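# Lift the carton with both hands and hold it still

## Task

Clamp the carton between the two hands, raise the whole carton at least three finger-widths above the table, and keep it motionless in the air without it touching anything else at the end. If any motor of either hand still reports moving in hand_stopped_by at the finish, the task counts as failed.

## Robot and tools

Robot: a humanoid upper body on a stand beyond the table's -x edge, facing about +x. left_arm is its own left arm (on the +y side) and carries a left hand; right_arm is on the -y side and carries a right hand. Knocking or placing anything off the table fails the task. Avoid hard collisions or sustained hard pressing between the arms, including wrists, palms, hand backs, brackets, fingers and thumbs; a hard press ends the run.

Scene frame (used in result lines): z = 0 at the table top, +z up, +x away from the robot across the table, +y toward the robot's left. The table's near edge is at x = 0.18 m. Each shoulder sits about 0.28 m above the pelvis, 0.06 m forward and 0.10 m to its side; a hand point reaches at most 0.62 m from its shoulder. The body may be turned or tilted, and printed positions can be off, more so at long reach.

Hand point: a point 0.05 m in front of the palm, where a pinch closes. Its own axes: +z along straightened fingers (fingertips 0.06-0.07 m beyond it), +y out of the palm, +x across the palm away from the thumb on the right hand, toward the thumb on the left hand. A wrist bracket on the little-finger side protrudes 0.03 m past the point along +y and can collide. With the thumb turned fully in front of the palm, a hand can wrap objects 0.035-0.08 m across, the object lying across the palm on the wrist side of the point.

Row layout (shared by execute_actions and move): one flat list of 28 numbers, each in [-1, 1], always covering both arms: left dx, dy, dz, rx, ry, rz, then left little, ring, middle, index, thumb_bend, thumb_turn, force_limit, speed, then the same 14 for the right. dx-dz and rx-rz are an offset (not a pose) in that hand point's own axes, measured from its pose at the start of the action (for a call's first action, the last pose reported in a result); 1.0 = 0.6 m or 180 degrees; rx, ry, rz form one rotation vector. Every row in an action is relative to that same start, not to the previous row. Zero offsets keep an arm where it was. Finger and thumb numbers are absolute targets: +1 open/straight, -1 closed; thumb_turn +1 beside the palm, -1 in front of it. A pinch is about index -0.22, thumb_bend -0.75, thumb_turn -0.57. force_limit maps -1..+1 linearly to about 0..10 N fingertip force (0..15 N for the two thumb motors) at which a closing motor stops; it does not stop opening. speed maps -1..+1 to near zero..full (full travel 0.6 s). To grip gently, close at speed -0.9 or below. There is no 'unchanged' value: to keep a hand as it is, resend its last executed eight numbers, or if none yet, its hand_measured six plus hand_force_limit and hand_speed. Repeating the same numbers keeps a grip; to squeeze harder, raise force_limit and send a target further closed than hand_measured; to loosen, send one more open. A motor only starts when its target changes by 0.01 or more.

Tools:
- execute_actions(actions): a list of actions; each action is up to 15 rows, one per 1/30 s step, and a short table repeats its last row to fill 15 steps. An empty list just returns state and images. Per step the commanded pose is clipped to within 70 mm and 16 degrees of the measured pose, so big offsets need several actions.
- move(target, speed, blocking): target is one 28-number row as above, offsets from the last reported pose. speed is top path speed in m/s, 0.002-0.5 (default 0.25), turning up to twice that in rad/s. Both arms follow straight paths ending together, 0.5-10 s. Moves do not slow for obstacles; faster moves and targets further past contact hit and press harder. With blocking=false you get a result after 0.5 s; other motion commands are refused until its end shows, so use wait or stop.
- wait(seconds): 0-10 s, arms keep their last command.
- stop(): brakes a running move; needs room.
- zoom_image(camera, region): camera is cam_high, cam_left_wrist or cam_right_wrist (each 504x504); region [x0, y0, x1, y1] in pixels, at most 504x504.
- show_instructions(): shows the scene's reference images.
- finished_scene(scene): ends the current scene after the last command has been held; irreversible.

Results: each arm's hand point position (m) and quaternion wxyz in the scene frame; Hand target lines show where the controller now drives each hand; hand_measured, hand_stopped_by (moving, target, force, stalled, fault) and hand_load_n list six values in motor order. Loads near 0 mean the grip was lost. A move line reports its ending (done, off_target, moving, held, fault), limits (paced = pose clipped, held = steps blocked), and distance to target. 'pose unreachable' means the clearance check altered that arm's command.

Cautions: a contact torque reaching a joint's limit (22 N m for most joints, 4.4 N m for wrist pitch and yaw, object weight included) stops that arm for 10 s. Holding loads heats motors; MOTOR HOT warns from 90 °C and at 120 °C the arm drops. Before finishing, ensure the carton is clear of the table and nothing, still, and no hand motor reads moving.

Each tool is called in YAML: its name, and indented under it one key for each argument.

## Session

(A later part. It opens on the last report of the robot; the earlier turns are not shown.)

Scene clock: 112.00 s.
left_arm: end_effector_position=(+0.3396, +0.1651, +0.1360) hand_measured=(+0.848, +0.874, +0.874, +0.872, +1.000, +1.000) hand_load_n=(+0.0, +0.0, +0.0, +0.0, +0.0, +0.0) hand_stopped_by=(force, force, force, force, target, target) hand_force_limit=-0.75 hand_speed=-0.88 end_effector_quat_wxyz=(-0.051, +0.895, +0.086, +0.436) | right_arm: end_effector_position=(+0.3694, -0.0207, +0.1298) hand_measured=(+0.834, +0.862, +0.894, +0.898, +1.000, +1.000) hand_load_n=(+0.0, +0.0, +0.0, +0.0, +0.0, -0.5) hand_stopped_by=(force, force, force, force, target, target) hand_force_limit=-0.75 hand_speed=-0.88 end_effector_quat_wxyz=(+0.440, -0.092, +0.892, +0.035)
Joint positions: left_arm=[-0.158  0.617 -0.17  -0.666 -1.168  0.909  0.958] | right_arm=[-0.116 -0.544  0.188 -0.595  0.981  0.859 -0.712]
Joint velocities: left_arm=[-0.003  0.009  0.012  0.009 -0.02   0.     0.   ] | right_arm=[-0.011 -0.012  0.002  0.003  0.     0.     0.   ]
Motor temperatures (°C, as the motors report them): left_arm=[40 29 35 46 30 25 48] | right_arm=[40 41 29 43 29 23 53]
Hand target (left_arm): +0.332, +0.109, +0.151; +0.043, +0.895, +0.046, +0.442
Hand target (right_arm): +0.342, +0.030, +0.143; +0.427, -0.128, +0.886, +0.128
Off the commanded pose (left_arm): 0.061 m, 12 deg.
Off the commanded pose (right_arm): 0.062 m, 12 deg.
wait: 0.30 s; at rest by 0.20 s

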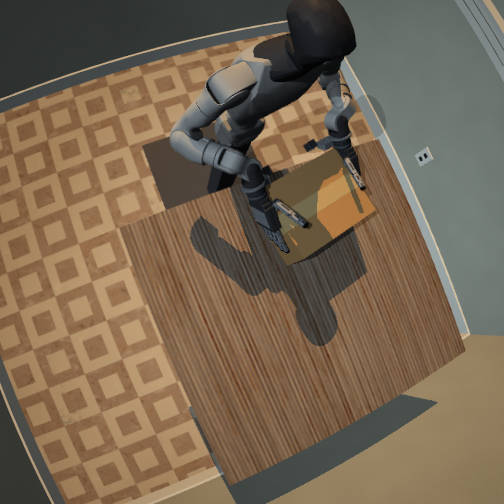

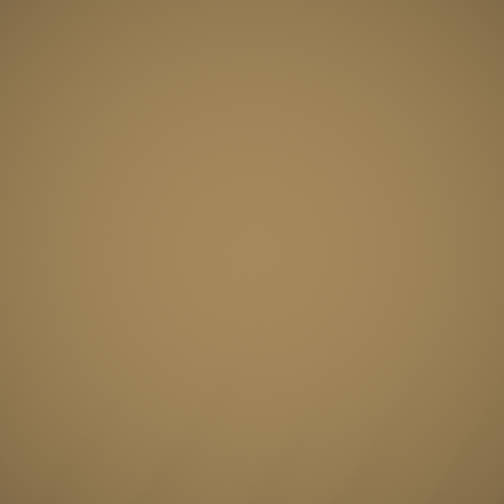

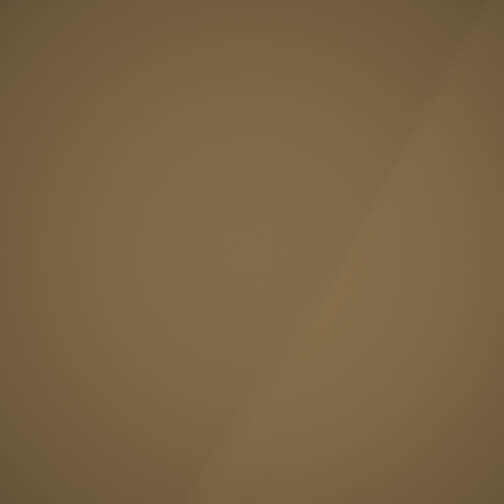

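execute_actions:
  actions:
    - [[0.0018,0.0955,-0.0374,-0.0668,0,-0.0042,0.55,0.55,0.55,0.55,1,1,-0.75,-0.88,-0.0008,0.0987,-0.0334,-0.0648,0.001,0.006,0.55,0.55,0.55,0.55,1,1,-0.75,-0.88],[0.0013,0.096,-0.0381,-0.0678,0,-0.0044,0.55,0.55,0.55,0.55,1,1,-0.75,-0.88,-0.0003,0.0992,-0.0341,-0.0658,0.001,0.0062,0.55,0.55,0.55,0.55,1,1,-0.75,-0.88],[0.0006,0.0965,-0.039,-0.0688,0,-0.0046,0.55,0.55,0.55,0.55,1,1,-0.75,-0.88,0.0004,0.0997,-0.035,-0.0668,0.001,0.0064,0.55,0.55,0.55,0.55,1,1,-0.75,-0.88],[-0.0003,0.097,-0.0402,-0.0698,0,-0.0048,0.55,0.55,0.55,0.55,1,1,-0.75,-0.88,0.0013,0.1002,-0.0362,-0.0678,0.001,0.0066,0.55,0.55,0.55,0.55,1,1,-0.75,-0.88],[-0.0014,0.0975,-0.0416,-0.0708,0,-0.005,0.55,0.55,0.55,0.55,1,1,-0.75,-0.88,0.0024,0.1007,-0.0376,-0.0688,0.001,0.0068,0.55,0.55,0.55,0.55,1,1,-0.75,-0.88],[-0.0026,0.098,-0.0431,-0.0718,0,-0.005,0.55,0.55,0.55,0.55,1,1,-0.75,-0.88,0.0036,0.101,-0.0391,-0.0698,0.001,0.007,0.55,0.55,0.55,0.55,1,1,-0.75,-0.88],[-0.0039,0.098,-0.0447,-0.0725,0,-0.005,0.55,0.55,0.55,0.55,1,1,-0.75,-0.88,0.0049,0.101,-0.0407,-0.0705,0.001,0.007,0.55,0.55,0.55,0.55,1,1,-0.75,-0.88],[-0.0052,0.098,-0.0463,-0.073,0,-0.005,0.55,0.55,0.55,0.55,1,1,-0.75,-0.88,0.0062,0.101,-0.0423,-0.071,0.001,0.007,0.55,0.55,0.55,0.55,1,1,-0.75,-0.88],[-0.0065,0.098,-0.0479,-0.073,0,-0.005,0.55,0.55,0.55,0.55,1,1,-0.75,-0.88,0.0075,0.101,-0.0439,-0.071,0.001,0.007,0.55,0.55,0.55,0.55,1,1,-0.75,-0.88],[-0.0078,0.098,-0.0495,-0.073,0,-0.005,0.55,0.55,0.55,0.55,1,1,-0.75,-0.88,0.0088,0.101,-0.0455,-0.071,0.001,0.007,0.55,0.55,0.55,0.55,1,1,-0.75,-0.88],[-0.009,0.098,-0.051,-0.073,0,-0.005,0.55,0.55,0.55,0.55,1,1,-0.75,-0.88,0.01,0.101,-0.047,-0.071,0.001,0.007,0.55,0.55,0.55,0.55,1,1,-0.75,-0.88],[-0.0101,0.098,-0.0524,-0.073,0,-0.005,0.55,0.55,0.55,0.55,1,1,-0.75,-0.88,0.0111,0.101,-0.0484,-0.071,0.001,0.007,0.55,0.55,0.55,0.55,1,1,-0.75,-0.88],[-0.0111,0.098,-0.0536,-0.073,0,-0.005,0.55,0.55,0.55,0.55,1,1,-0.75,-0.88,0.0121,0.101,-0.0496,-0.071,0.001,0.007,0.55,0.55,0.55,0.55,1,1,-0.75,-0.88],[-0.0119,0.098,-0.0546,-0.073,0,-0.005,0.55,0.55,0.55,0.55,1,1,-0.75,-0.88,0.0129,0.101,-0.0506,-0.071,0.001,0.007,0.55,0.55,0.55,0.55,1,1,-0.75,-0.88],[-0.0124,0.098,-0.0553,-0.073,0,-0.005,0.55,0.55,0.55,0.55,1,1,-0.75,-0.88,0.0134,0.101,-0.0513,-0.071,0.001,0.007,0.55,0.55,0.55,0.55,1,1,-0.75,-0.88]]

wait:
  seconds: 0.25

zoom_image:
  camera: "cam_high"
  region: [200, 100, 420, 300]

Scene clock: 113.60 s.
left_arm: end_effector_position=(+0.3291, +0.1629, +0.1364) hand_measured=(+0.848, +0.874, +0.874, +0.872, +1.000, +1.000) hand_load_n=(+1.5, +0.5, +2.0, +0.5, +0.0, +0.0) hand_stopped_by=(force, force, force, force, target, target) hand_force_limit=-0.75 hand_speed=-0.88 end_effector_quat_wxyz=(-0.049, +0.894, +0.082, +0.438) | right_arm: end_effector_position=(+0.3587, -0.0219, +0.1305) hand_measured=(+0.834, +0.862, +0.894, +0.898, +1.000, +1.000) hand_load_n=(+1.5, +2.5, +0.5, +0.5, +0.0, +0.0) hand_stopped_by=(force, force, force, force, target, target) hand_force_limit=-0.75 hand_speed=-0.88 end_effector_quat_wxyz=(+0.443, -0.097, +0.890, +0.039)
Joint positions: left_arm=[-0.098  0.633 -0.17  -0.716 -1.149  0.887  0.94 ] | right_arm=[-0.058 -0.562  0.192 -0.64   0.962  0.834 -0.691]
Joint velocities: left_arm=[ 0.14   0.011  0.005 -0.133  0.048 -0.028  0.   ] | right_arm=[ 0.143 -0.028  0.012 -0.121 -0.043 -0.038  0.   ]
Motor temperatures (°C, as the motors report them): left_arm=[40 29 35 46 30 25 49] | right_arm=[40 41 29 43 29 23 54]
Hand target (left_arm): +0.318, +0.105, +0.152; +0.054, +0.895, +0.042, +0.442
Hand target (right_arm): +0.328, +0.029, +0.144; +0.426, -0.132, +0.885, +0.138
Off the commanded pose (left_arm): 0.064 m, 13 deg.
Off the commanded pose (right_arm): 0.064 m, 12 deg.

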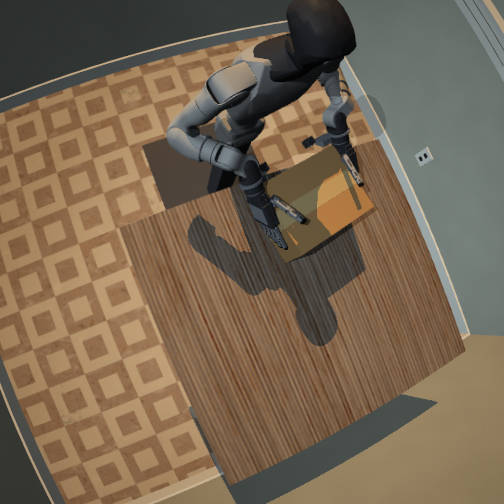

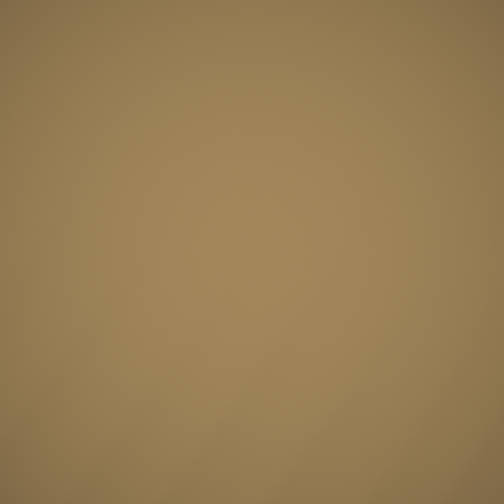

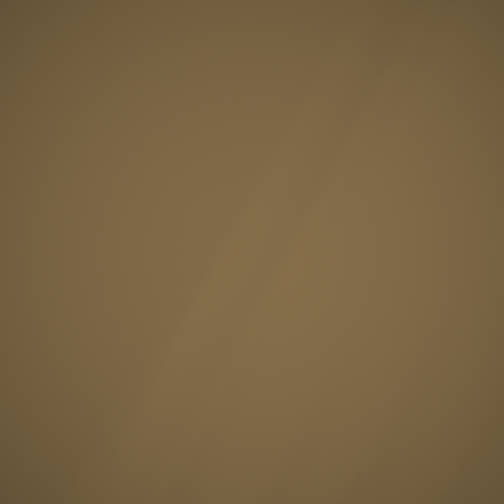

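Scene clock: 113.87 s.
left_arm: end_effector_position=(+0.3275, +0.1625, +0.1363) hand_measured=(+0.848, +0.874, +0.874, +0.872, +1.000, +1.000) hand_load_n=(+1.5, +0.5, +2.0, +0.5, +0.0, +0.0) hand_stopped_by=(force, force, force, force, target, target) hand_force_limit=-0.75 hand_speed=-0.88 end_effector_quat_wxyz=(-0.049, +0.894, +0.082, +0.438) | right_arm: end_effector_position=(+0.3571, -0.0221, +0.1304) hand_measured=(+0.834, +0.862, +0.894, +0.898, +1.000, +1.000) hand_load_n=(+1.5, +2.5, +0.5, +0.5, +0.0, +0.0) hand_stopped_by=(force, force, force, force, target, target) hand_force_limit=-0.75 hand_speed=-0.88 end_effector_quat_wxyz=(+0.443, -0.098, +0.890, +0.039)
Joint positions: left_arm=[-0.09   0.634 -0.17  -0.724 -1.147  0.886  0.94 ] | right_arm=[-0.049 -0.563  0.192 -0.647  0.96   0.832 -0.691]
Joint velocities: left_arm=[-0.006  0.    -0.009  0.006 -0.008  0.     0.   ] | right_arm=[ 0.     0.003  0.015  0.    -0.002  0.     0.   ]
Motor temperatures (°C, as the motors report them): left_arm=[40 29 35 46 30 25 49] | right_arm=[40 41 29 43 29 23 55]
Hand target (left_arm): +0.318, +0.105, +0.152; +0.054, +0.895, +0.042, +0.442
Hand target (right_arm): +0.328, +0.029, +0.144; +0.426, -0.132, +0.885, +0.138
Off the commanded pose (left_arm): 0.063 m, 13 deg.
Off the commanded pose (right_arm): 0.063 m, 12 deg.
wait: 0.27 s; at rest by 0.20 s

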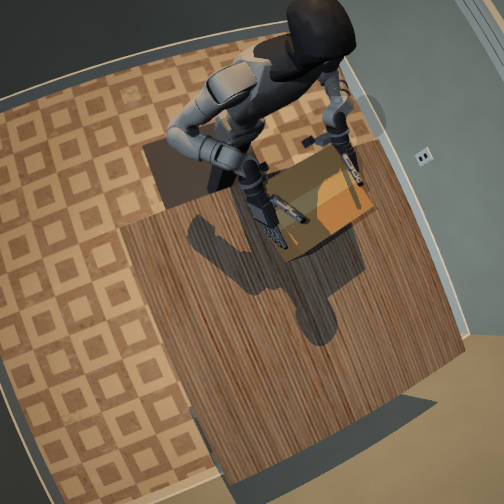

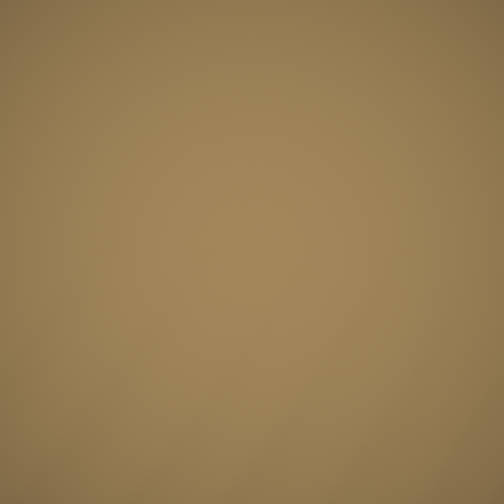

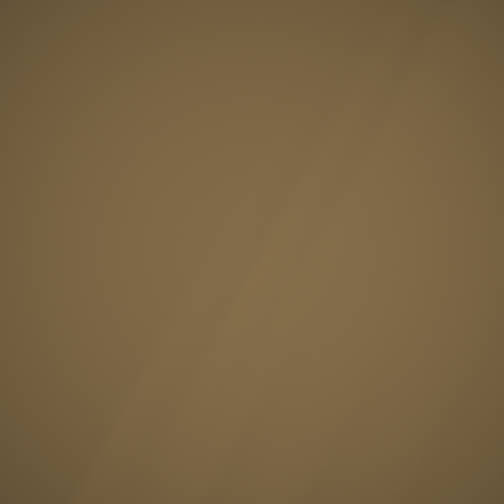

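Region (200, 100, 420, 300) of cam_high's 504x504 image, scaled by 2.291, with more detail than that image has; it fills the top 458 rows of this view, and the rest is white.

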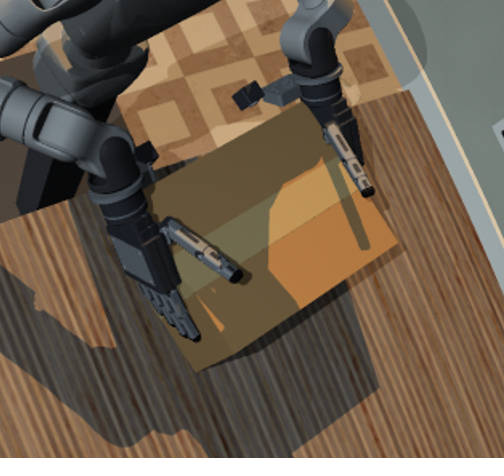

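execute_actions:
  actions:
    - [[0.0008,0.098,-0.038,-0.0707,-0.0015,-0.006,0.55,0.55,0.55,0.55,1,1,-0.7,-0.9,0.0009,0.0998,-0.0333,-0.0672,0.003,0.0075,0.55,0.55,0.55,0.55,1,1,-0.7,-0.9],[0.0016,0.0987,-0.0372,-0.071,-0.0015,-0.0061,0.55,0.55,0.55,0.55,1,1,-0.7,-0.9,0.0001,0.1005,-0.0325,-0.0675,0.0029,0.0076,0.55,0.55,0.55,0.55,1,1,-0.7,-0.9],[0.0024,0.0994,-0.0364,-0.0713,-0.0014,-0.0062,0.55,0.55,0.55,0.55,1,1,-0.7,-0.9,-0.0007,0.1012,-0.0317,-0.0678,0.0028,0.0077,0.55,0.55,0.55,0.55,1,1,-0.7,-0.9],[0.0032,0.1001,-0.0356,-0.0716,-0.0013,-0.0063,0.55,0.55,0.55,0.55,1,1,-0.7,-0.9,-0.0015,0.1019,-0.031,-0.0681,0.0026,0.0078,0.55,0.55,0.55,0.55,1,1,-0.7,-0.9],[0.004,0.1008,-0.035,-0.0719,-0.0011,-0.0064,0.55,0.55,0.55,0.55,1,1,-0.7,-0.9,-0.0024,0.1025,-0.0304,-0.0684,0.0023,0.0079,0.55,0.55,0.55,0.55,1,1,-0.7,-0.9],[0.005,0.1015,-0.035,-0.0722,-0.0005,-0.0066,0.5,0.5,0.5,0.5,1,1,-0.7,-0.9,-0.0035,0.1031,-0.0304,-0.0687,0.0016,0.0081,0.5,0.5,0.5,0.5,1,1,-0.7,-0.9],[0.0061,0.1021,-0.0351,-0.0725,0.0002,-0.0068,0.5,0.5,0.5,0.5,1,1,-0.7,-0.9,-0.0046,0.1037,-0.0305,-0.069,0.0009,0.0083,0.5,0.5,0.5,0.5,1,1,-0.7,-0.9],[0.0072,0.1026,-0.0352,-0.0728,0.0009,-0.007,0.5,0.5,0.5,0.5,1,1,-0.7,-0.9,-0.0057,0.1042,-0.0306,-0.0693,0.0002,0.0085,0.5,0.5,0.5,0.5,1,1,-0.7,-0.9],[0.0083,0.103,-0.0353,-0.073,0.0016,-0.0072,0.5,0.5,0.5,0.5,1,1,-0.7,-0.9,-0.0068,0.1045,-0.0307,-0.0695,-0.0005,0.0087,0.5,0.5,0.5,0.5,1,1,-0.7,-0.9],[0.0094,0.103,-0.0354,-0.073,0.0023,-0.0074,0.5,0.5,0.5,0.5,1,1,-0.7,-0.9,-0.0079,0.1045,-0.0309,-0.0695,-0.0012,0.0089,0.5,0.5,0.5,0.5,1,1,-0.7,-0.9],[0.0105,0.103,-0.0356,-0.073,0.003,-0.0075,0.5,0.5,0.5,0.5,1,1,-0.7,-0.9,-0.009,0.1045,-0.031,-0.0695,-0.0019,0.009,0.5,0.5,0.5,0.5,1,1,-0.7,-0.9],[0.0116,0.103,-0.0357,-0.073,0.0036,-0.0077,0.5,0.5,0.5,0.5,1,1,-0.7,-0.9,-0.0102,0.1045,-0.0312,-0.0695,-0.0026,0.0092,0.5,0.5,0.5,0.5,1,1,-0.7,-0.9],[0.0127,0.103,-0.0359,-0.073,0.0042,-0.0078,0.5,0.5,0.5,0.5,1,1,-0.7,-0.9,-0.0114,0.1045,-0.0313,-0.0695,-0.0033,0.0093,0.5,0.5,0.5,0.5,1,1,-0.7,-0.9],[0.0135,0.103,-0.036,-0.073,0.0046,-0.008,0.5,0.5,0.5,0.5,1,1,-0.7,-0.9,-0.0125,0.1045,-0.0315,-0.0695,-0.004,0.0095,0.5,0.5,0.5,0.5,1,1,-0.7,-0.9]]

wait:
  seconds: 0.2

Scene clock: 115.13 s.
left_arm: end_effector_position=(+0.3273, +0.1625, +0.1360) hand_measured=(+0.844, +0.870, +0.874, +0.866, +1.000, +1.000) hand_load_n=(+2.0, +1.0, +1.5, +1.5, +0.0, +0.0) hand_stopped_by=(force, force, force, force, target, target) hand_force_limit=-0.70 hand_speed=-0.90 end_effector_quat_wxyz=(-0.049, +0.894, +0.080, +0.438) | right_arm: end_effector_position=(+0.3568, -0.0222, +0.1300) hand_measured=(+0.830, +0.862, +0.886, +0.888, +1.000, +1.000) hand_load_n=(+1.0, +1.0, +2.5, +2.5, +0.0, +0.0) hand_stopped_by=(force, force, force, force, target, target) hand_force_limit=-0.70 hand_speed=-0.90 end_effector_quat_wxyz=(+0.443, -0.100, +0.890, +0.038)
Joint positions: left_arm=[-0.09   0.636 -0.17  -0.723 -1.146  0.886  0.939] | right_arm=[-0.05  -0.566  0.194 -0.648  0.958  0.834 -0.691]
Joint velocities: left_arm=[ 0.     0.006 -0.02  -0.009  0.     0.     0.   ] | right_arm=[-0.005 -0.008  0.006 -0.002 -0.005  0.     0.   ]
Motor temperatures (°C, as the motors report them): left_arm=[40 29 35 46 31 25 50] | right_arm=[40 41 29 43 29 23 56]
Hand target (left_arm): +0.322, +0.104, +0.158; +0.058, +0.890, +0.042, +0.451
Hand target (right_arm): +0.330, +0.032, +0.150; +0.435, -0.134, +0.879, +0.143
Off the commanded pose (left_arm): 0.066 m, 13 deg.
Off the commanded pose (right_arm): 0.066 m, 13 deg.

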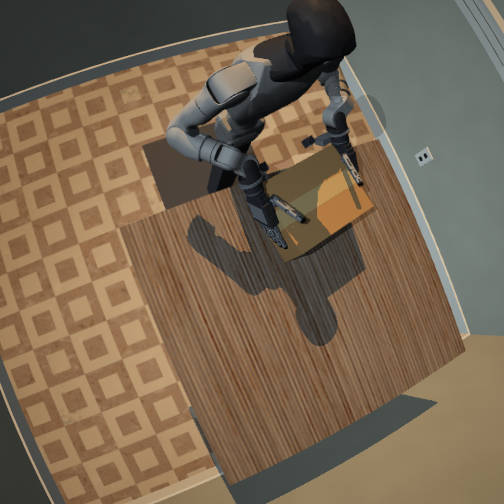

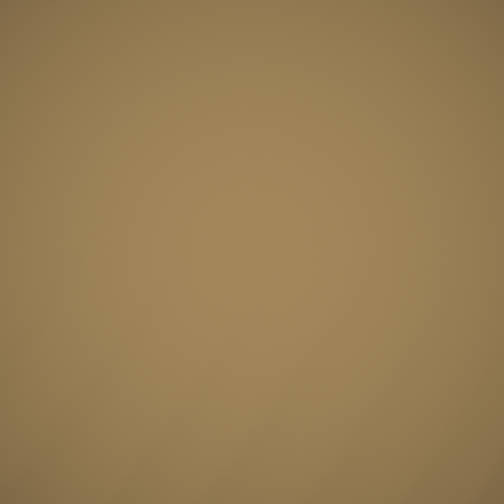

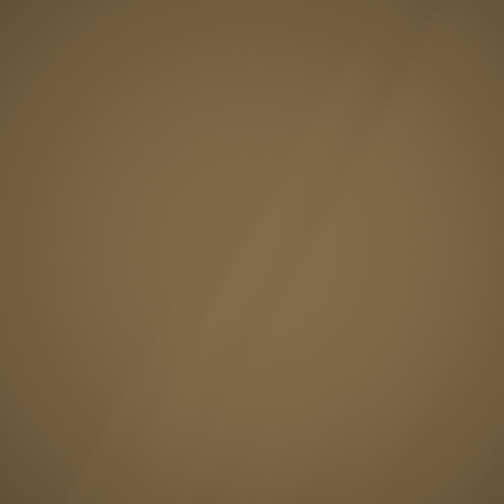

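Scene clock: 115.33 s.
left_arm: end_effector_position=(+0.3273, +0.1625, +0.1360) hand_measured=(+0.844, +0.870, +0.874, +0.866, +1.000, +1.000) hand_load_n=(+2.0, +1.0, +1.5, +1.5, +0.0, +0.0) hand_stopped_by=(force, force, force, force, target, target) hand_force_limit=-0.70 hand_speed=-0.90 end_effector_quat_wxyz=(-0.049, +0.894, +0.080, +0.438) | right_arm: end_effector_position=(+0.3568, -0.0222, +0.1300) hand_measured=(+0.830, +0.862, +0.886, +0.888, +1.000, +1.000) hand_load_n=(+0.5, +1.0, +2.5, +2.5, +0.0, +0.0) hand_stopped_by=(force, force, force, force, target, target) hand_force_limit=-0.70 hand_speed=-0.90 end_effector_quat_wxyz=(+0.443, -0.100, +0.890, +0.038)
Joint positions: left_arm=[-0.09   0.636 -0.17  -0.723 -1.146  0.886  0.939] | right_arm=[-0.05  -0.566  0.194 -0.648  0.958  0.834 -0.691]
Joint velocities: left_arm=[-0.006 -0.003 -0.005 -0.006  0.     0.     0.   ] | right_arm=[0.009 0.003 0.003 0.    0.    0.    0.   ]
Motor temperatures (°C, as the motors report them): left_arm=[40 29 35 46 31 25 50] | right_arm=[40 41 29 43 29 23 56]
Hand target (left_arm): +0.322, +0.104, +0.158; +0.058, +0.890, +0.042, +0.451
Hand target (right_arm): +0.330, +0.032, +0.150; +0.435, -0.134, +0.879, +0.143
Off the commanded pose (left_arm): 0.066 m, 13 deg.
Off the commanded pose (right_arm): 0.066 m, 13 deg.
wait: 0.20 s; at rest by 0.17 s

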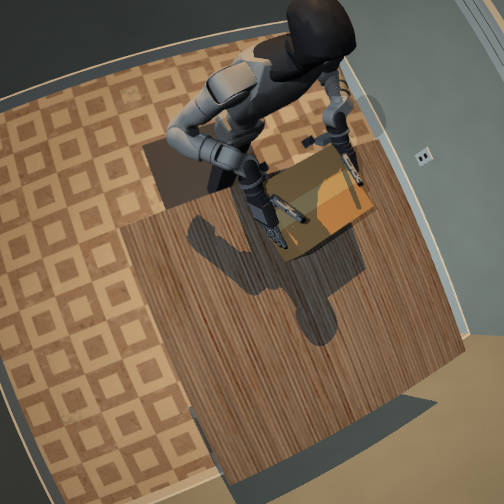

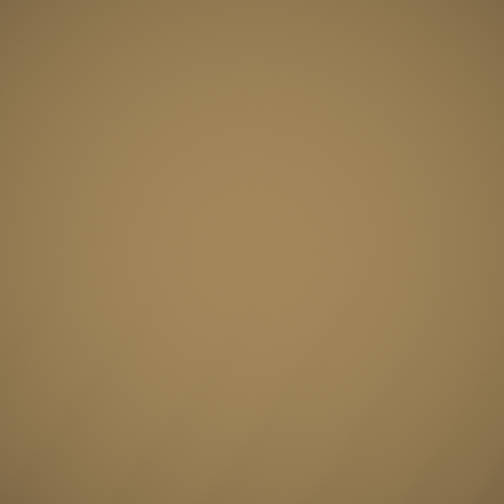

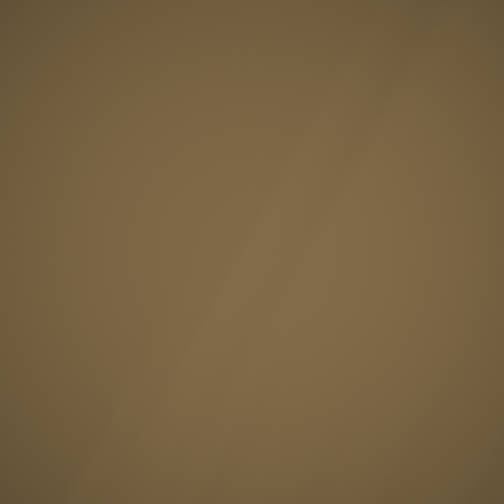

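execute_actions:
  actions:
    - [[0.014,0.1035,-0.0362,-0.0731,0.0046,-0.0092,0.5,0.5,0.5,0.5,1,1,-0.7,-0.9,-0.0136,0.105,-0.0317,-0.0696,-0.0042,0.0109,0.5,0.5,0.5,0.5,1,1,-0.7,-0.9],[0.0142,0.104,-0.0364,-0.0737,0.0047,-0.0093,0.5,0.5,0.5,0.5,1,1,-0.7,-0.9,-0.0142,0.1055,-0.0319,-0.0702,-0.0045,0.0111,0.5,0.5,0.5,0.5,1,1,-0.7,-0.9],[0.0145,0.1045,-0.0366,-0.0743,0.0049,-0.0093,0.5,0.5,0.5,0.5,1,1,-0.7,-0.9,-0.0149,0.106,-0.0322,-0.0708,-0.0049,0.0112,0.5,0.5,0.5,0.5,1,1,-0.7,-0.9],[0.015,0.105,-0.0368,-0.0749,0.0052,-0.0094,0.5,0.5,0.5,0.5,1,1,-0.7,-0.9,-0.0156,0.1065,-0.0324,-0.0714,-0.0053,0.0114,0.5,0.5,0.5,0.5,1,1,-0.7,-0.9],[0.0155,0.1055,-0.037,-0.0755,0.0055,-0.0094,0.5,0.5,0.5,0.5,1,1,-0.7,-0.9,-0.0163,0.107,-0.0326,-0.072,-0.0057,0.0115,0.5,0.5,0.5,0.5,1,1,-0.7,-0.9],[0.016,0.1055,-0.0371,-0.0755,0.0058,-0.0095,0.5,0.5,0.5,0.5,1,1,-0.7,-0.9,-0.017,0.107,-0.0328,-0.072,-0.0061,0.0116,0.5,0.5,0.5,0.5,1,1,-0.7,-0.9],[0.0166,0.1055,-0.0372,-0.0755,0.0061,-0.0096,0.5,0.5,0.5,0.5,1,1,-0.7,-0.9,-0.0177,0.107,-0.0329,-0.072,-0.0065,0.0118,0.5,0.5,0.5,0.5,1,1,-0.7,-0.9],[0.0172,0.1055,-0.0373,-0.0755,0.0064,-0.0096,0.5,0.5,0.5,0.5,1,1,-0.7,-0.9,-0.0184,0.107,-0.0331,-0.072,-0.0069,0.0119,0.5,0.5,0.5,0.5,1,1,-0.7,-0.9],[0.0178,0.1055,-0.0375,-0.0755,0.0067,-0.0097,0.5,0.5,0.5,0.5,1,1,-0.7,-0.9,-0.0191,0.107,-0.0332,-0.072,-0.0073,0.012,0.5,0.5,0.5,0.5,1,1,-0.7,-0.9],[0.0184,0.1055,-0.0376,-0.0755,0.007,-0.0098,0.5,0.5,0.5,0.5,1,1,-0.7,-0.9,-0.0198,0.107,-0.0334,-0.072,-0.0077,0.0121,0.5,0.5,0.5,0.5,1,1,-0.7,-0.9],[0.019,0.1055,-0.0377,-0.0755,0.0073,-0.0099,0.5,0.5,0.5,0.5,1,1,-0.7,-0.9,-0.0205,0.107,-0.0335,-0.072,-0.0081,0.0122,0.5,0.5,0.5,0.5,1,1,-0.7,-0.9],[0.0195,0.1055,-0.0378,-0.0755,0.0076,-0.01,0.5,0.5,0.5,0.5,1,1,-0.7,-0.9,-0.0212,0.107,-0.0337,-0.072,-0.0085,0.0124,0.5,0.5,0.5,0.5,1,1,-0.7,-0.9],[0.02,0.1055,-0.0379,-0.0755,0.0078,-0.01,0.5,0.5,0.5,0.5,1,1,-0.7,-0.9,-0.022,0.107,-0.0338,-0.072,-0.0089,0.0125,0.5,0.5,0.5,0.5,1,1,-0.7,-0.9]]

wait:
  seconds: 0.25

Scene clock: 116.40 s.
left_arm: end_effector_position=(+0.3273, +0.1625, +0.1360) hand_measured=(+0.844, +0.870, +0.874, +0.866, +1.000, +1.000) hand_load_n=(+2.0, +1.0, +1.5, +1.5, +0.0, +0.0) hand_stopped_by=(force, force, force, force, target, target) hand_force_limit=-0.70 hand_speed=-0.90 end_effector_quat_wxyz=(-0.049, +0.894, +0.080, +0.438) | right_arm: end_effector_position=(+0.3569, -0.0222, +0.1300) hand_measured=(+0.830, +0.862, +0.886, +0.888, +1.000, +1.000) hand_load_n=(+0.5, +1.0, +2.5, +2.5, +0.0, +0.0) hand_stopped_by=(force, force, force, force, target, target) hand_force_limit=-0.70 hand_speed=-0.90 end_effector_quat_wxyz=(+0.443, -0.100, +0.890, +0.038)
Joint positions: left_arm=[-0.09   0.637 -0.17  -0.723 -1.145  0.886  0.937] | right_arm=[-0.05  -0.566  0.194 -0.648  0.957  0.834 -0.69 ]
Joint velocities: left_arm=[ 0.005  0.017 -0.012  0.012  0.003  0.     0.   ] | right_arm=[ 0.002  0.006  0.005  0.    -0.002  0.     0.   ]
Motor temperatures (°C, as the motors report them): left_arm=[40 29 35 46 31 25 51] | right_arm=[40 41 29 44 29 23 58]
Hand target (left_arm): +0.323, +0.103, +0.161; +0.062, +0.887, +0.041, +0.455
Hand target (right_arm): +0.332, +0.033, +0.155; +0.440, -0.133, +0.876, +0.147
Off the commanded pose (left_arm): 0.068 m, 14 deg.
Off the commanded pose (right_arm): 0.069 m, 13 deg.

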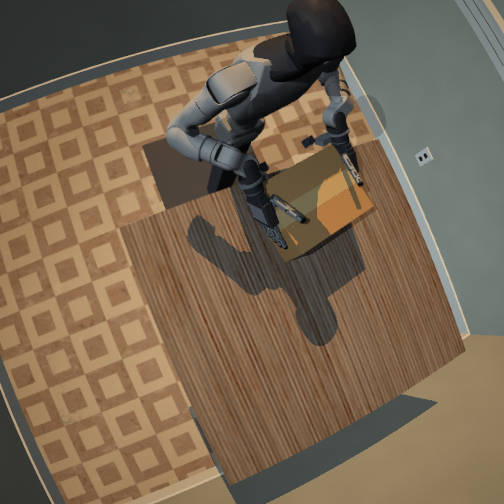

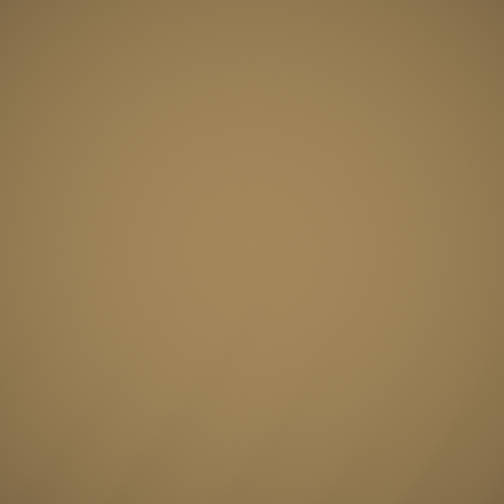

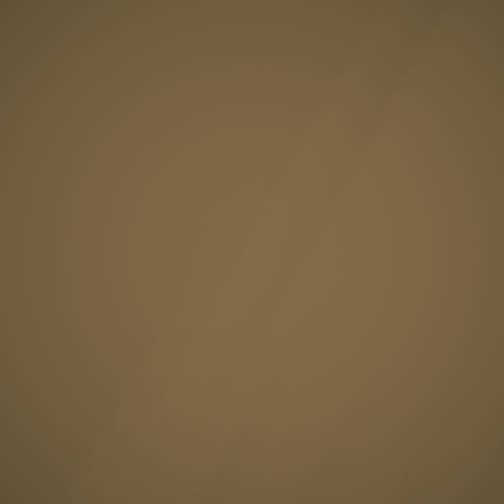

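Scene clock: 116.67 s.
left_arm: end_effector_position=(+0.3273, +0.1625, +0.1360) hand_measured=(+0.844, +0.870, +0.874, +0.866, +1.000, +1.000) hand_load_n=(+2.0, +1.0, +1.5, +1.5, +0.0, +0.0) hand_stopped_by=(force, force, force, force, target, target) hand_force_limit=-0.70 hand_speed=-0.90 end_effector_quat_wxyz=(-0.049, +0.894, +0.080, +0.438) | right_arm: end_effector_position=(+0.3569, -0.0222, +0.1300) hand_measured=(+0.830, +0.862, +0.886, +0.888, +1.000, +1.000) hand_load_n=(+0.5, +1.0, +2.5, +2.5, +0.0, +0.0) hand_stopped_by=(force, force, force, force, target, target) hand_force_limit=-0.70 hand_speed=-0.90 end_effector_quat_wxyz=(+0.443, -0.100, +0.890, +0.038)
Joint positions: left_arm=[-0.09   0.637 -0.17  -0.723 -1.145  0.886  0.937] | right_arm=[-0.05  -0.566  0.194 -0.648  0.957  0.834 -0.69 ]
Joint velocities: left_arm=[ 0.    -0.021  0.014 -0.011  0.006  0.     0.   ] | right_arm=[-0.005  0.     0.     0.005  0.006  0.     0.   ]
Motor temperatures (°C, as the motors report them): left_arm=[40 29 35 46 31 25 51] | right_arm=[40 41 29 44 29 23 58]
Hand target (left_arm): +0.323, +0.103, +0.161; +0.062, +0.887, +0.041, +0.455
Hand target (right_arm): +0.332, +0.033, +0.155; +0.440, -0.133, +0.876, +0.147
Off the commanded pose (left_arm): 0.068 m, 14 deg.
Off the commanded pose (right_arm): 0.069 m, 13 deg.
wait: 0.27 s; at rest by 0.17 s

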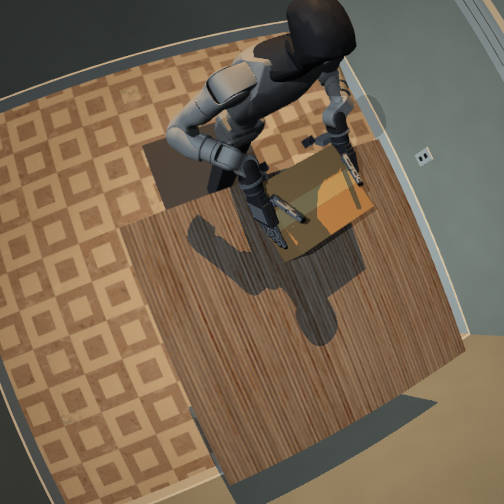

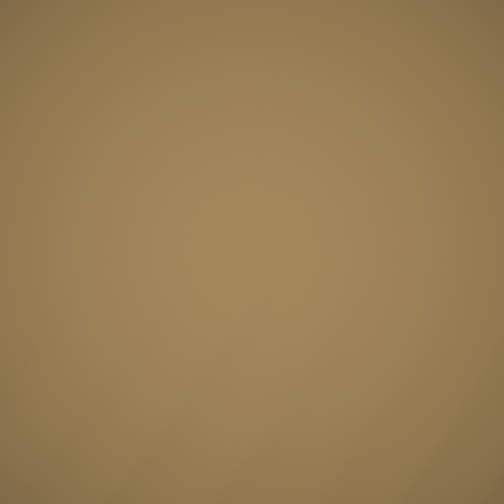

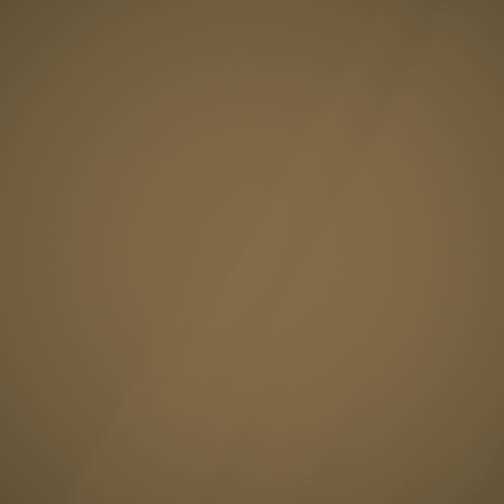

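execute_actions:
  actions:
    - [[0.0195,0.1055,-0.0386,-0.0757,0.0078,-0.01,0.5,0.5,0.5,0.5,1,1,-0.7,-0.9,-0.0215,0.107,-0.0345,-0.0722,-0.0089,0.0125,0.5,0.5,0.5,0.5,1,1,-0.7,-0.9],[0.0189,0.1055,-0.0394,-0.0759,0.0078,-0.01,0.5,0.5,0.5,0.5,1,1,-0.7,-0.9,-0.0209,0.107,-0.0353,-0.0724,-0.0089,0.0125,0.5,0.5,0.5,0.5,1,1,-0.7,-0.9],[0.0183,0.1055,-0.0402,-0.0761,0.0078,-0.01,0.5,0.5,0.5,0.5,1,1,-0.7,-0.9,-0.0203,0.107,-0.0361,-0.0726,-0.0089,0.0125,0.5,0.5,0.5,0.5,1,1,-0.7,-0.9],[0.0177,0.1055,-0.041,-0.0763,0.0078,-0.01,0.5,0.5,0.5,0.5,1,1,-0.7,-0.9,-0.0197,0.107,-0.0369,-0.0728,-0.0089,0.0125,0.5,0.5,0.5,0.5,1,1,-0.7,-0.9],[0.0171,0.1055,-0.0418,-0.0765,0.0078,-0.01,0.5,0.5,0.5,0.5,1,1,-0.7,-0.9,-0.0191,0.107,-0.0377,-0.073,-0.0089,0.0125,0.5,0.5,0.5,0.5,1,1,-0.7,-0.9],[0.0165,0.1055,-0.0426,-0.0765,0.0078,-0.01,0.5,0.5,0.5,0.5,1,1,-0.7,-0.9,-0.0185,0.107,-0.0385,-0.073,-0.0089,0.0125,0.5,0.5,0.5,0.5,1,1,-0.7,-0.9],[0.0159,0.1055,-0.0434,-0.0765,0.0078,-0.01,0.5,0.5,0.5,0.5,1,1,-0.7,-0.9,-0.0179,0.107,-0.0393,-0.073,-0.0089,0.0125,0.5,0.5,0.5,0.5,1,1,-0.7,-0.9],[0.0153,0.1055,-0.0442,-0.0765,0.0078,-0.01,0.5,0.5,0.5,0.5,1,1,-0.7,-0.9,-0.0173,0.107,-0.0401,-0.073,-0.0089,0.0125,0.5,0.5,0.5,0.5,1,1,-0.7,-0.9],[0.0147,0.1055,-0.045,-0.0765,0.0078,-0.01,0.5,0.5,0.5,0.5,1,1,-0.7,-0.9,-0.0167,0.107,-0.0409,-0.073,-0.0089,0.0125,0.5,0.5,0.5,0.5,1,1,-0.7,-0.9],[0.0141,0.1055,-0.0458,-0.0765,0.0078,-0.01,0.5,0.5,0.5,0.5,1,1,-0.7,-0.9,-0.0161,0.107,-0.0417,-0.073,-0.0089,0.0125,0.5,0.5,0.5,0.5,1,1,-0.7,-0.9],[0.0135,0.1055,-0.0466,-0.0765,0.0078,-0.01,0.5,0.5,0.5,0.5,1,1,-0.7,-0.9,-0.0155,0.107,-0.0425,-0.073,-0.0089,0.0125,0.5,0.5,0.5,0.5,1,1,-0.7,-0.9],[0.0129,0.1055,-0.0474,-0.0765,0.0078,-0.01,0.5,0.5,0.5,0.5,1,1,-0.7,-0.9,-0.0149,0.107,-0.0433,-0.073,-0.0089,0.0125,0.5,0.5,0.5,0.5,1,1,-0.7,-0.9],[0.0124,0.1055,-0.048,-0.0765,0.0078,-0.01,0.5,0.5,0.5,0.5,1,1,-0.7,-0.9,-0.0144,0.107,-0.0439,-0.073,-0.0089,0.0125,0.5,0.5,0.5,0.5,1,1,-0.7,-0.9]]

wait:
  seconds: 0.25

Scene clock: 127.87 s.
left_arm: end_effector_position=(+0.3341, +0.1877, +0.1522) hand_measured=(+0.844, +0.870, +0.874, +0.866, +1.000, +1.000) hand_load_n=(+0.0, +0.0, +0.0, +0.0, +0.0, +0.0) hand_stopped_by=(force, force, force, force, target, target) hand_force_limit=-0.70 hand_speed=-0.90 end_effector_quat_wxyz=(-0.085, +0.874, +0.104, +0.466) | right_arm: end_effector_position=(+0.3507, -0.0038, +0.1473) hand_measured=(+0.832, +0.862, +0.884, +0.888, +1.000, +1.000) hand_load_n=(+9.0, +2.0, +0.0, +0.0, +0.0, +0.0) hand_stopped_by=(force, force, force, force, target, target) hand_force_limit=-0.70 hand_speed=-0.90 end_effector_quat_wxyz=(+0.462, -0.110, +0.877, +0.072)
Joint positions: left_arm=[-0.076  0.655 -0.128 -0.745 -1.108  0.849  0.964] | right_arm=[-0.044 -0.555  0.213 -0.696  0.942  0.807 -0.657]
Joint velocities: left_arm=[0.006 0.005 0.    0.005 0.009 0.    0.   ] | right_arm=[-0.005 -0.006  0.    -0.014  0.003  0.     0.   ]
Motor temperatures (°C, as the motors report them): left_arm=[39 29 35 44 30 24 45] | right_arm=[39 41 29 43 29 22 58]
Hand target (left_arm): +0.327, +0.162, +0.141; -0.045, +0.890, +0.083, +0.447
Hand target (right_arm): +0.326, +0.033, +0.154; +0.440, -0.134, +0.875, +0.149
Off the commanded pose (left_arm): 0.092 m, 19 deg.
Off the commanded pose (right_arm): 0.048 m, 10 deg.
TORQUE FAULT: the external load on joint 7 (wrist yaw) of the left arm reached its load limit, and that arm stopped for 10 seconds. That time counts as 20 of the actions that you can send in this scene. A torque fault stops only its own arm. That arm's remaining commands of this call were not run. That arm holds where it stopped, with its grip as last carried out, and accepts commands again: back off and push less far. That arm stops again, at the same cost, whenever a joint's load reaches its limit.

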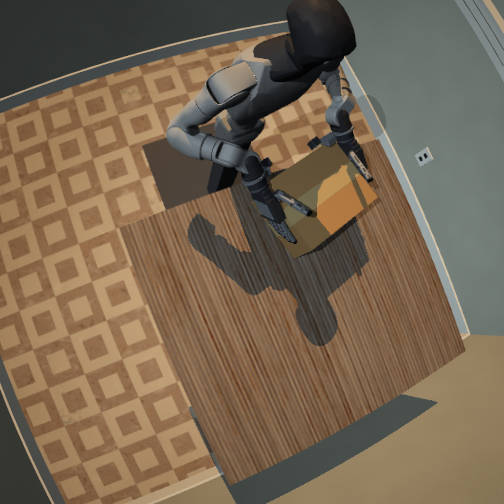

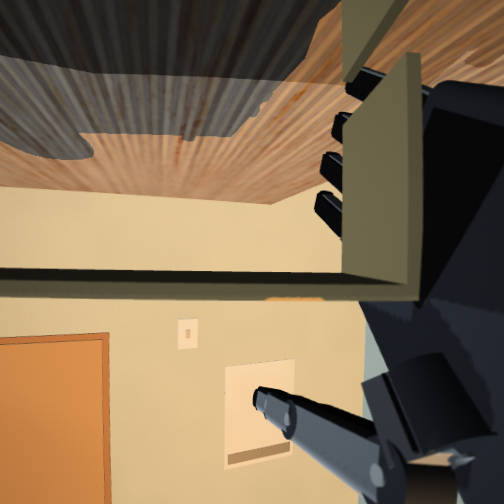

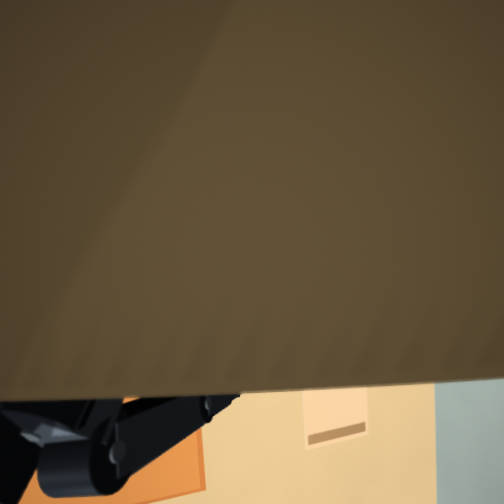

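not run: a fault stop came before this call.

execute_actions:
  actions:
    - [[-0.024,0.034,-0.007,-0.027,-0.013,0,0.5,0.5,0.5,0.5,1,1,-0.7,-0.9,0.006,0.064,-0.024,-0.045,0.012,0.006,0.5,0.5,0.5,0.5,1,1,-0.7,-0.9],[-0.021,0.03,-0.006,-0.024,-0.012,0,0.5,0.5,0.5,0.5,1,1,-0.7,-0.9,0.006,0.057,-0.021,-0.04,0.011,0.005,0.5,0.5,0.5,0.5,1,1,-0.7,-0.9],[-0.018,0.026,-0.006,-0.021,-0.01,0,0.5,0.5,0.5,0.5,1,1,-0.7,-0.9,0.005,0.05,-0.018,-0.035,0.01,0.005,0.5,0.5,0.5,0.5,1,1,-0.7,-0.9],[-0.016,0.022,-0.006,-0.018,-0.009,0,0.5,0.5,0.5,0.5,1,1,-0.7,-0.9,0.005,0.043,-0.016,-0.03,0.008,0.004,0.5,0.5,0.5,0.5,1,1,-0.7,-0.9],[-0.014,0.018,-0.006,-0.015,-0.007,0,0.5,0.5,0.5,0.5,1,1,-0.7,-0.9,0.004,0.036,-0.013,-0.025,0.007,0.003,0.5,0.5,0.5,0.5,1,1,-0.7,-0.9],[-0.012,0.014,-0.006,-0.012,-0.006,0,0.5,0.5,0.5,0.5,1,1,-0.7,-0.9,0.003,0.029,-0.01,-0.02,0.006,0.003,0.5,0.5,0.5,0.5,1,1,-0.7,-0.9],[-0.01,0.01,-0.006,-0.009,-0.004,0,0.5,0.5,0.5,0.5,1,1,-0.7,-0.9,0.002,0.022,-0.008,-0.015,0.004,0.002,0.5,0.5,0.5,0.5,1,1,-0.7,-0.9],[-0.008,0.006,-0.006,-0.006,-0.003,0,0.5,0.5,0.5,0.5,1,1,-0.7,-0.9,0.002,0.015,-0.005,-0.01,0.003,0.001,0.5,0.5,0.5,0.5,1,1,-0.7,-0.9],[-0.007,0.002,-0.007,-0.003,-0.001,0,0.95,0.95,0.95,0.95,1,1,-0.7,-0.5,0.001,0.008,-0.003,-0.005,0.001,0,0.95,0.95,0.95,0.95,1,1,-0.7,-0.5],[-0.007,-0.002,-0.009,0,0,0,0.95,0.95,0.95,0.95,1,1,-0.7,-0.5,0,0.001,0,0,0,0,0.95,0.95,0.95,0.95,1,1,-0.7,-0.5],[-0.008,-0.006,-0.012,0,0,0,0.95,0.95,0.95,0.95,1,1,-0.7,-0.5,0,-0.004,0,0,0,0,0.95,0.95,0.95,0.95,1,1,-0.7,-0.5],[-0.01,-0.01,-0.015,0,0,0,0.95,0.95,0.95,0.95,1,1,-0.7,-0.5,0,-0.008,0,0,0,0,0.95,0.95,0.95,0.95,1,1,-0.7,-0.5],[-0.012,-0.013,-0.018,0,0,0,0.95,0.95,0.95,0.95,1,1,-0.7,-0.5,0,-0.012,0,0,0,0,0.95,0.95,0.95,0.95,1,1,-0.7,-0.5],[-0.013,-0.016,-0.02,0,0,0,0.95,0.95,0.95,0.95,1,1,-0.7,-0.5,0,-0.015,0,0,0,0,0.95,0.95,0.95,0.95,1,1,-0.7,-0.5],[-0.014,-0.018,-0.021,0,0,0,0.95,0.95,0.95,0.95,1,1,-0.7,-0.5,0,-0.017,0,0,0,0,0.95,0.95,0.95,0.95,1,1,-0.7,-0.5]]

wait:
  seconds: 0.25

zoom_image:
  camera: "cam_high"
  region: [200, 100, 420, 300]

Scene clock: 129.03 s.
left_arm: end_effector_position=(+0.3210, +0.1893, +0.1519) hand_measured=(+0.946, +0.950, +0.950, +0.950, +1.000, +1.000) hand_load_n=(+0.0, +0.0, +0.0, +0.0, +0.0, +0.0) hand_stopped_by=(moving, moving, moving, moving, target, target) hand_force_limit=-0.70 hand_speed=-0.50 end_effector_quat_wxyz=(-0.084, +0.876, +0.102, +0.464) | right_arm: end_effector_position=(+0.3516, -0.0075, +0.1486) hand_measured=(+0.938, +0.950, +0.950, +0.950, +1.000, +1.000) hand_load_n=(+0.0, +0.0, +0.0, +0.0, +0.0, +0.0) hand_stopped_by=(moving, moving, moving, moving, target, target) hand_force_limit=-0.70 hand_speed=-0.50 end_effector_quat_wxyz=(+0.463, -0.112, +0.876, +0.075)
Joint positions: left_arm=[ 0.003  0.683 -0.106 -0.797 -1.105  0.826  0.943] | right_arm=[-0.037 -0.572  0.192 -0.693  0.95   0.802 -0.63 ]
Joint velocities: left_arm=[ 0.479  0.242  0.253 -0.227  0.002 -0.118 -0.169] | right_arm=[ 0.133 -0.227 -0.236  0.106  0.002 -0.111  0.238]
Motor temperatures (°C, as the motors report them): left_arm=[39 29 35 44 30 24 44] | right_arm=[39 41 29 43 29 22 57]
Hand target (left_arm): +0.317, +0.193, +0.153; -0.086, +0.875, +0.102, +0.466
Hand target (right_arm): +0.353, -0.013, +0.148; +0.463, -0.110, +0.877, +0.071
Off the commanded pose (left_arm): 0.007 m, 0 deg.
Off the commanded pose (right_arm): 0.007 m, 0 deg.

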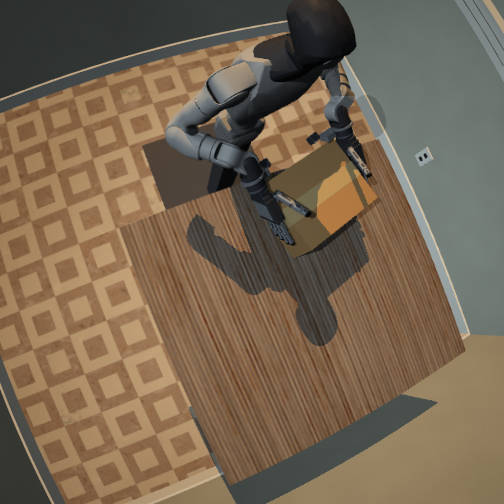

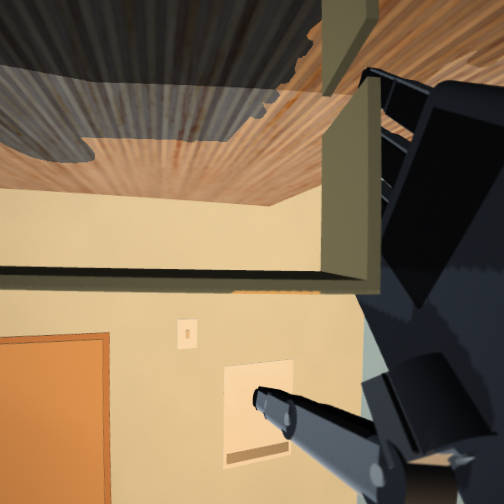

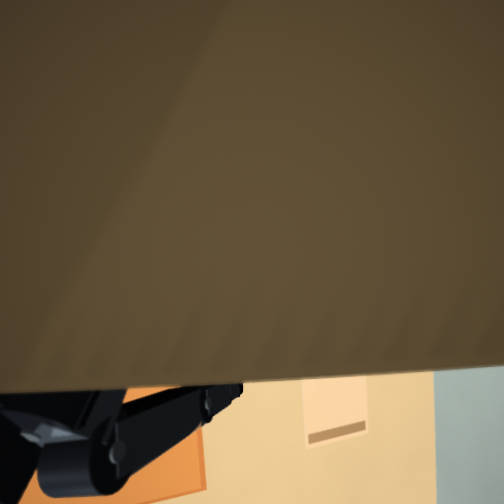

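Scene clock: 129.30 s.
left_arm: end_effector_position=(+0.3168, +0.1921, +0.1513) hand_measured=(+0.950, +0.950, +0.950, +0.950, +1.000, +1.000) hand_load_n=(+0.0, +0.0, +0.0, +0.0, +0.0, +0.0) hand_stopped_by=(target, target, target, target, target, target) hand_force_limit=-0.70 hand_speed=-0.50 end_effector_quat_wxyz=(-0.085, +0.876, +0.102, +0.463) | right_arm: end_effector_position=(+0.3534, -0.0129, +0.1478) hand_measured=(+0.950, +0.950, +0.950, +0.950, +1.000, +1.000) hand_load_n=(+0.0, +0.0, +0.0, +0.0, +0.0, +0.0) hand_stopped_by=(target, target, target, target, target, target) hand_force_limit=-0.70 hand_speed=-0.50 end_effector_quat_wxyz=(+0.463, -0.111, +0.876, +0.071)
Joint positions: left_arm=[ 0.032  0.698 -0.091 -0.809 -1.105  0.817  0.928] | right_arm=[-0.029 -0.586  0.177 -0.686  0.95   0.795 -0.614]
Joint velocities: left_arm=[-0.006  0.008  0.003  0.015  0.006  0.     0.   ] | right_arm=[ 0.    -0.021 -0.014  0.011  0.     0.     0.   ]
Motor temperatures (°C, as the motors report them): left_arm=[39 29 35 44 30 24 44] | right_arm=[39 41 29 43 29 22 57]
Hand target (left_arm): +0.317, +0.193, +0.153; -0.086, +0.875, +0.102, +0.466
Hand target (right_arm): +0.353, -0.013, +0.148; +0.463, -0.110, +0.877, +0.071
Off the commanded pose (left_arm): 0.002 m, 0 deg.
Off the commanded pose (right_arm): 0.001 m, 0 deg.
wait: 0.27 s; at rest by 0.23 s

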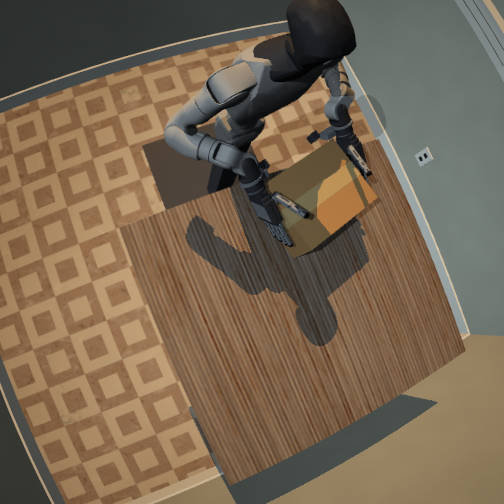

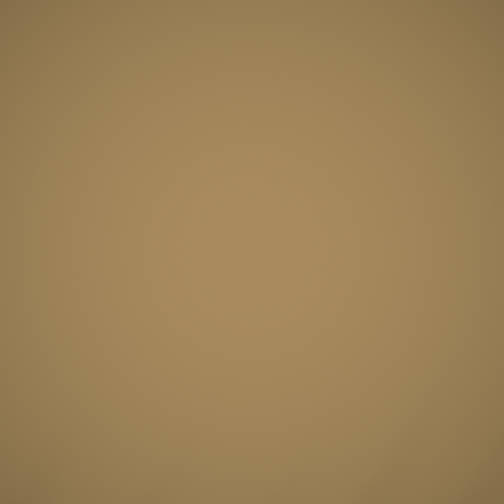

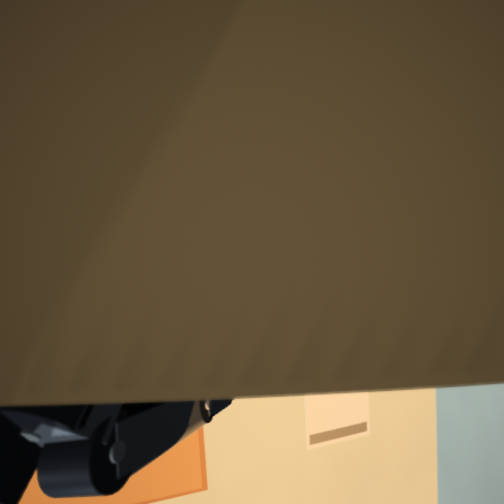

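Region (200, 100, 420, 300) of cam_high's 504x504 image, scaled by 2.291, with more detail than that image has; it fills the top 458 rows of this view, and the rest is white.

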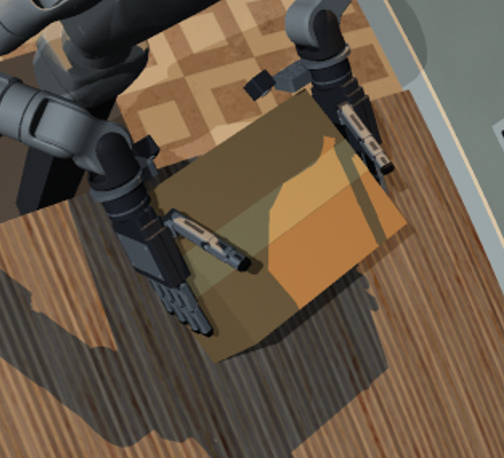

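move:
  target: [-0.0298,0.001,-0.0062,-0.0025,-0.024,-0.013,0.86,0.89,0.91,0.91,1,1,-0.75,-0.5,0.0196,-0.001,0.0195,0.002,0.022,-0.0125,0.86,0.89,0.91,0.91,1,1,-0.75,-0.5]
  speed: 0.08

zoom_image:
  camera: "cam_high"
  region: [200, 100, 420, 300]

Scene clock: 134.23 s.
left_arm: end_effector_position=(+0.3044, +0.1892, +0.1380) hand_measured=(+0.860, +0.890, +0.910, +0.910, +1.000, +1.000) hand_load_n=(+0.0, +0.0, +0.0, +0.0, +0.0, +0.0) hand_stopped_by=(target, target, target, target, target, target) hand_force_limit=-0.75 hand_speed=-0.50 end_effector_quat_wxyz=(-0.070, +0.891, +0.120, +0.432) | right_arm: end_effector_position=(+0.3568, -0.0129, +0.1325) hand_measured=(+0.860, +0.890, +0.910, +0.910, +1.000, +1.000) hand_load_n=(+0.0, +0.0, +0.0, +0.0, +0.0, +0.0) hand_stopped_by=(target, target, target, target, target, target) hand_force_limit=-0.75 hand_speed=-0.50 end_effector_quat_wxyz=(+0.437, -0.129, +0.889, +0.054)
Joint positions: left_arm=[ 0.074  0.685 -0.081 -0.816 -1.176  0.824  0.965] | right_arm=[-0.096 -0.584  0.179 -0.634  0.979  0.885 -0.632]
Joint velocities: left_arm=[ 0.    -0.002  0.021 -0.002 -0.017  0.     0.003] | right_arm=[ 0.     0.023  0.015 -0.003  0.008  0.009  0.   ]
Motor temperatures (°C, as the motors report them): left_arm=[38 29 35 43 30 25 41] | right_arm=[39 41 29 41 29 23 50]
Hand target (left_arm): +0.304, +0.189, +0.138; -0.068, +0.891, +0.121, +0.432
Hand target (right_arm): +0.356, -0.012, +0.132; +0.434, -0.129, +0.890, +0.056
Off the commanded pose (left_arm): 0.001 m, 0 deg.
Off the commanded pose (right_arm): 0.001 m, 0 deg.
move: done

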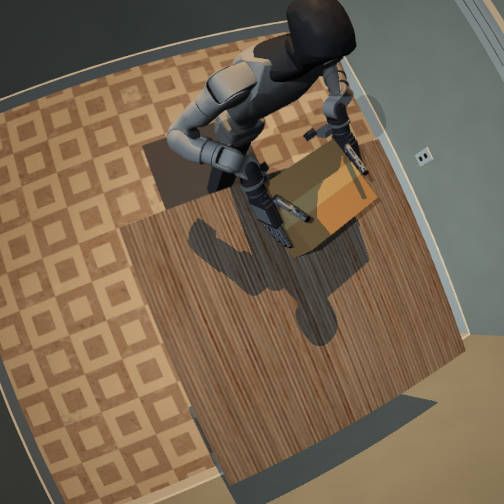

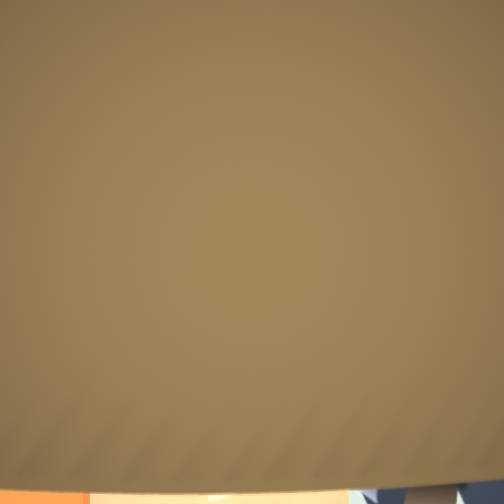

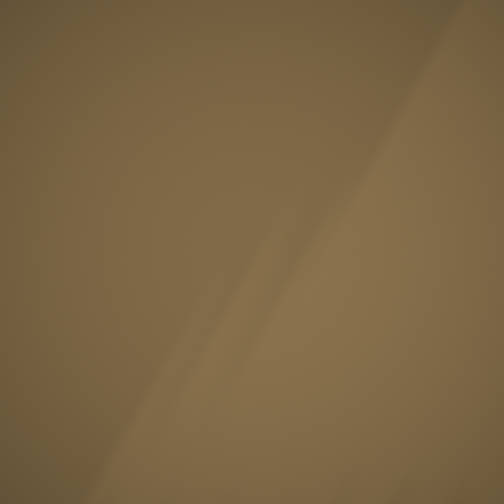

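Region (200, 100, 420, 300) of cam_high's 504x504 image, scaled by 2.291, with more detail than that image has; it fills the top 458 rows of this view, and the rest is white.

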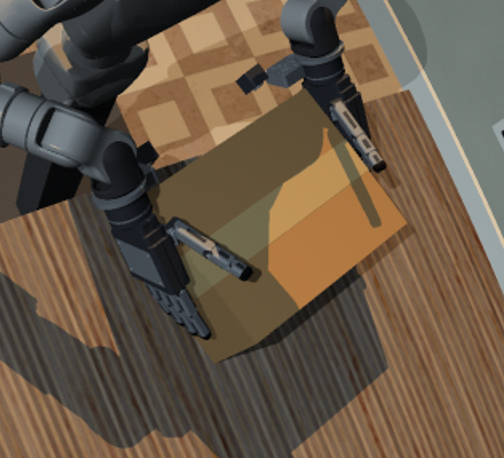

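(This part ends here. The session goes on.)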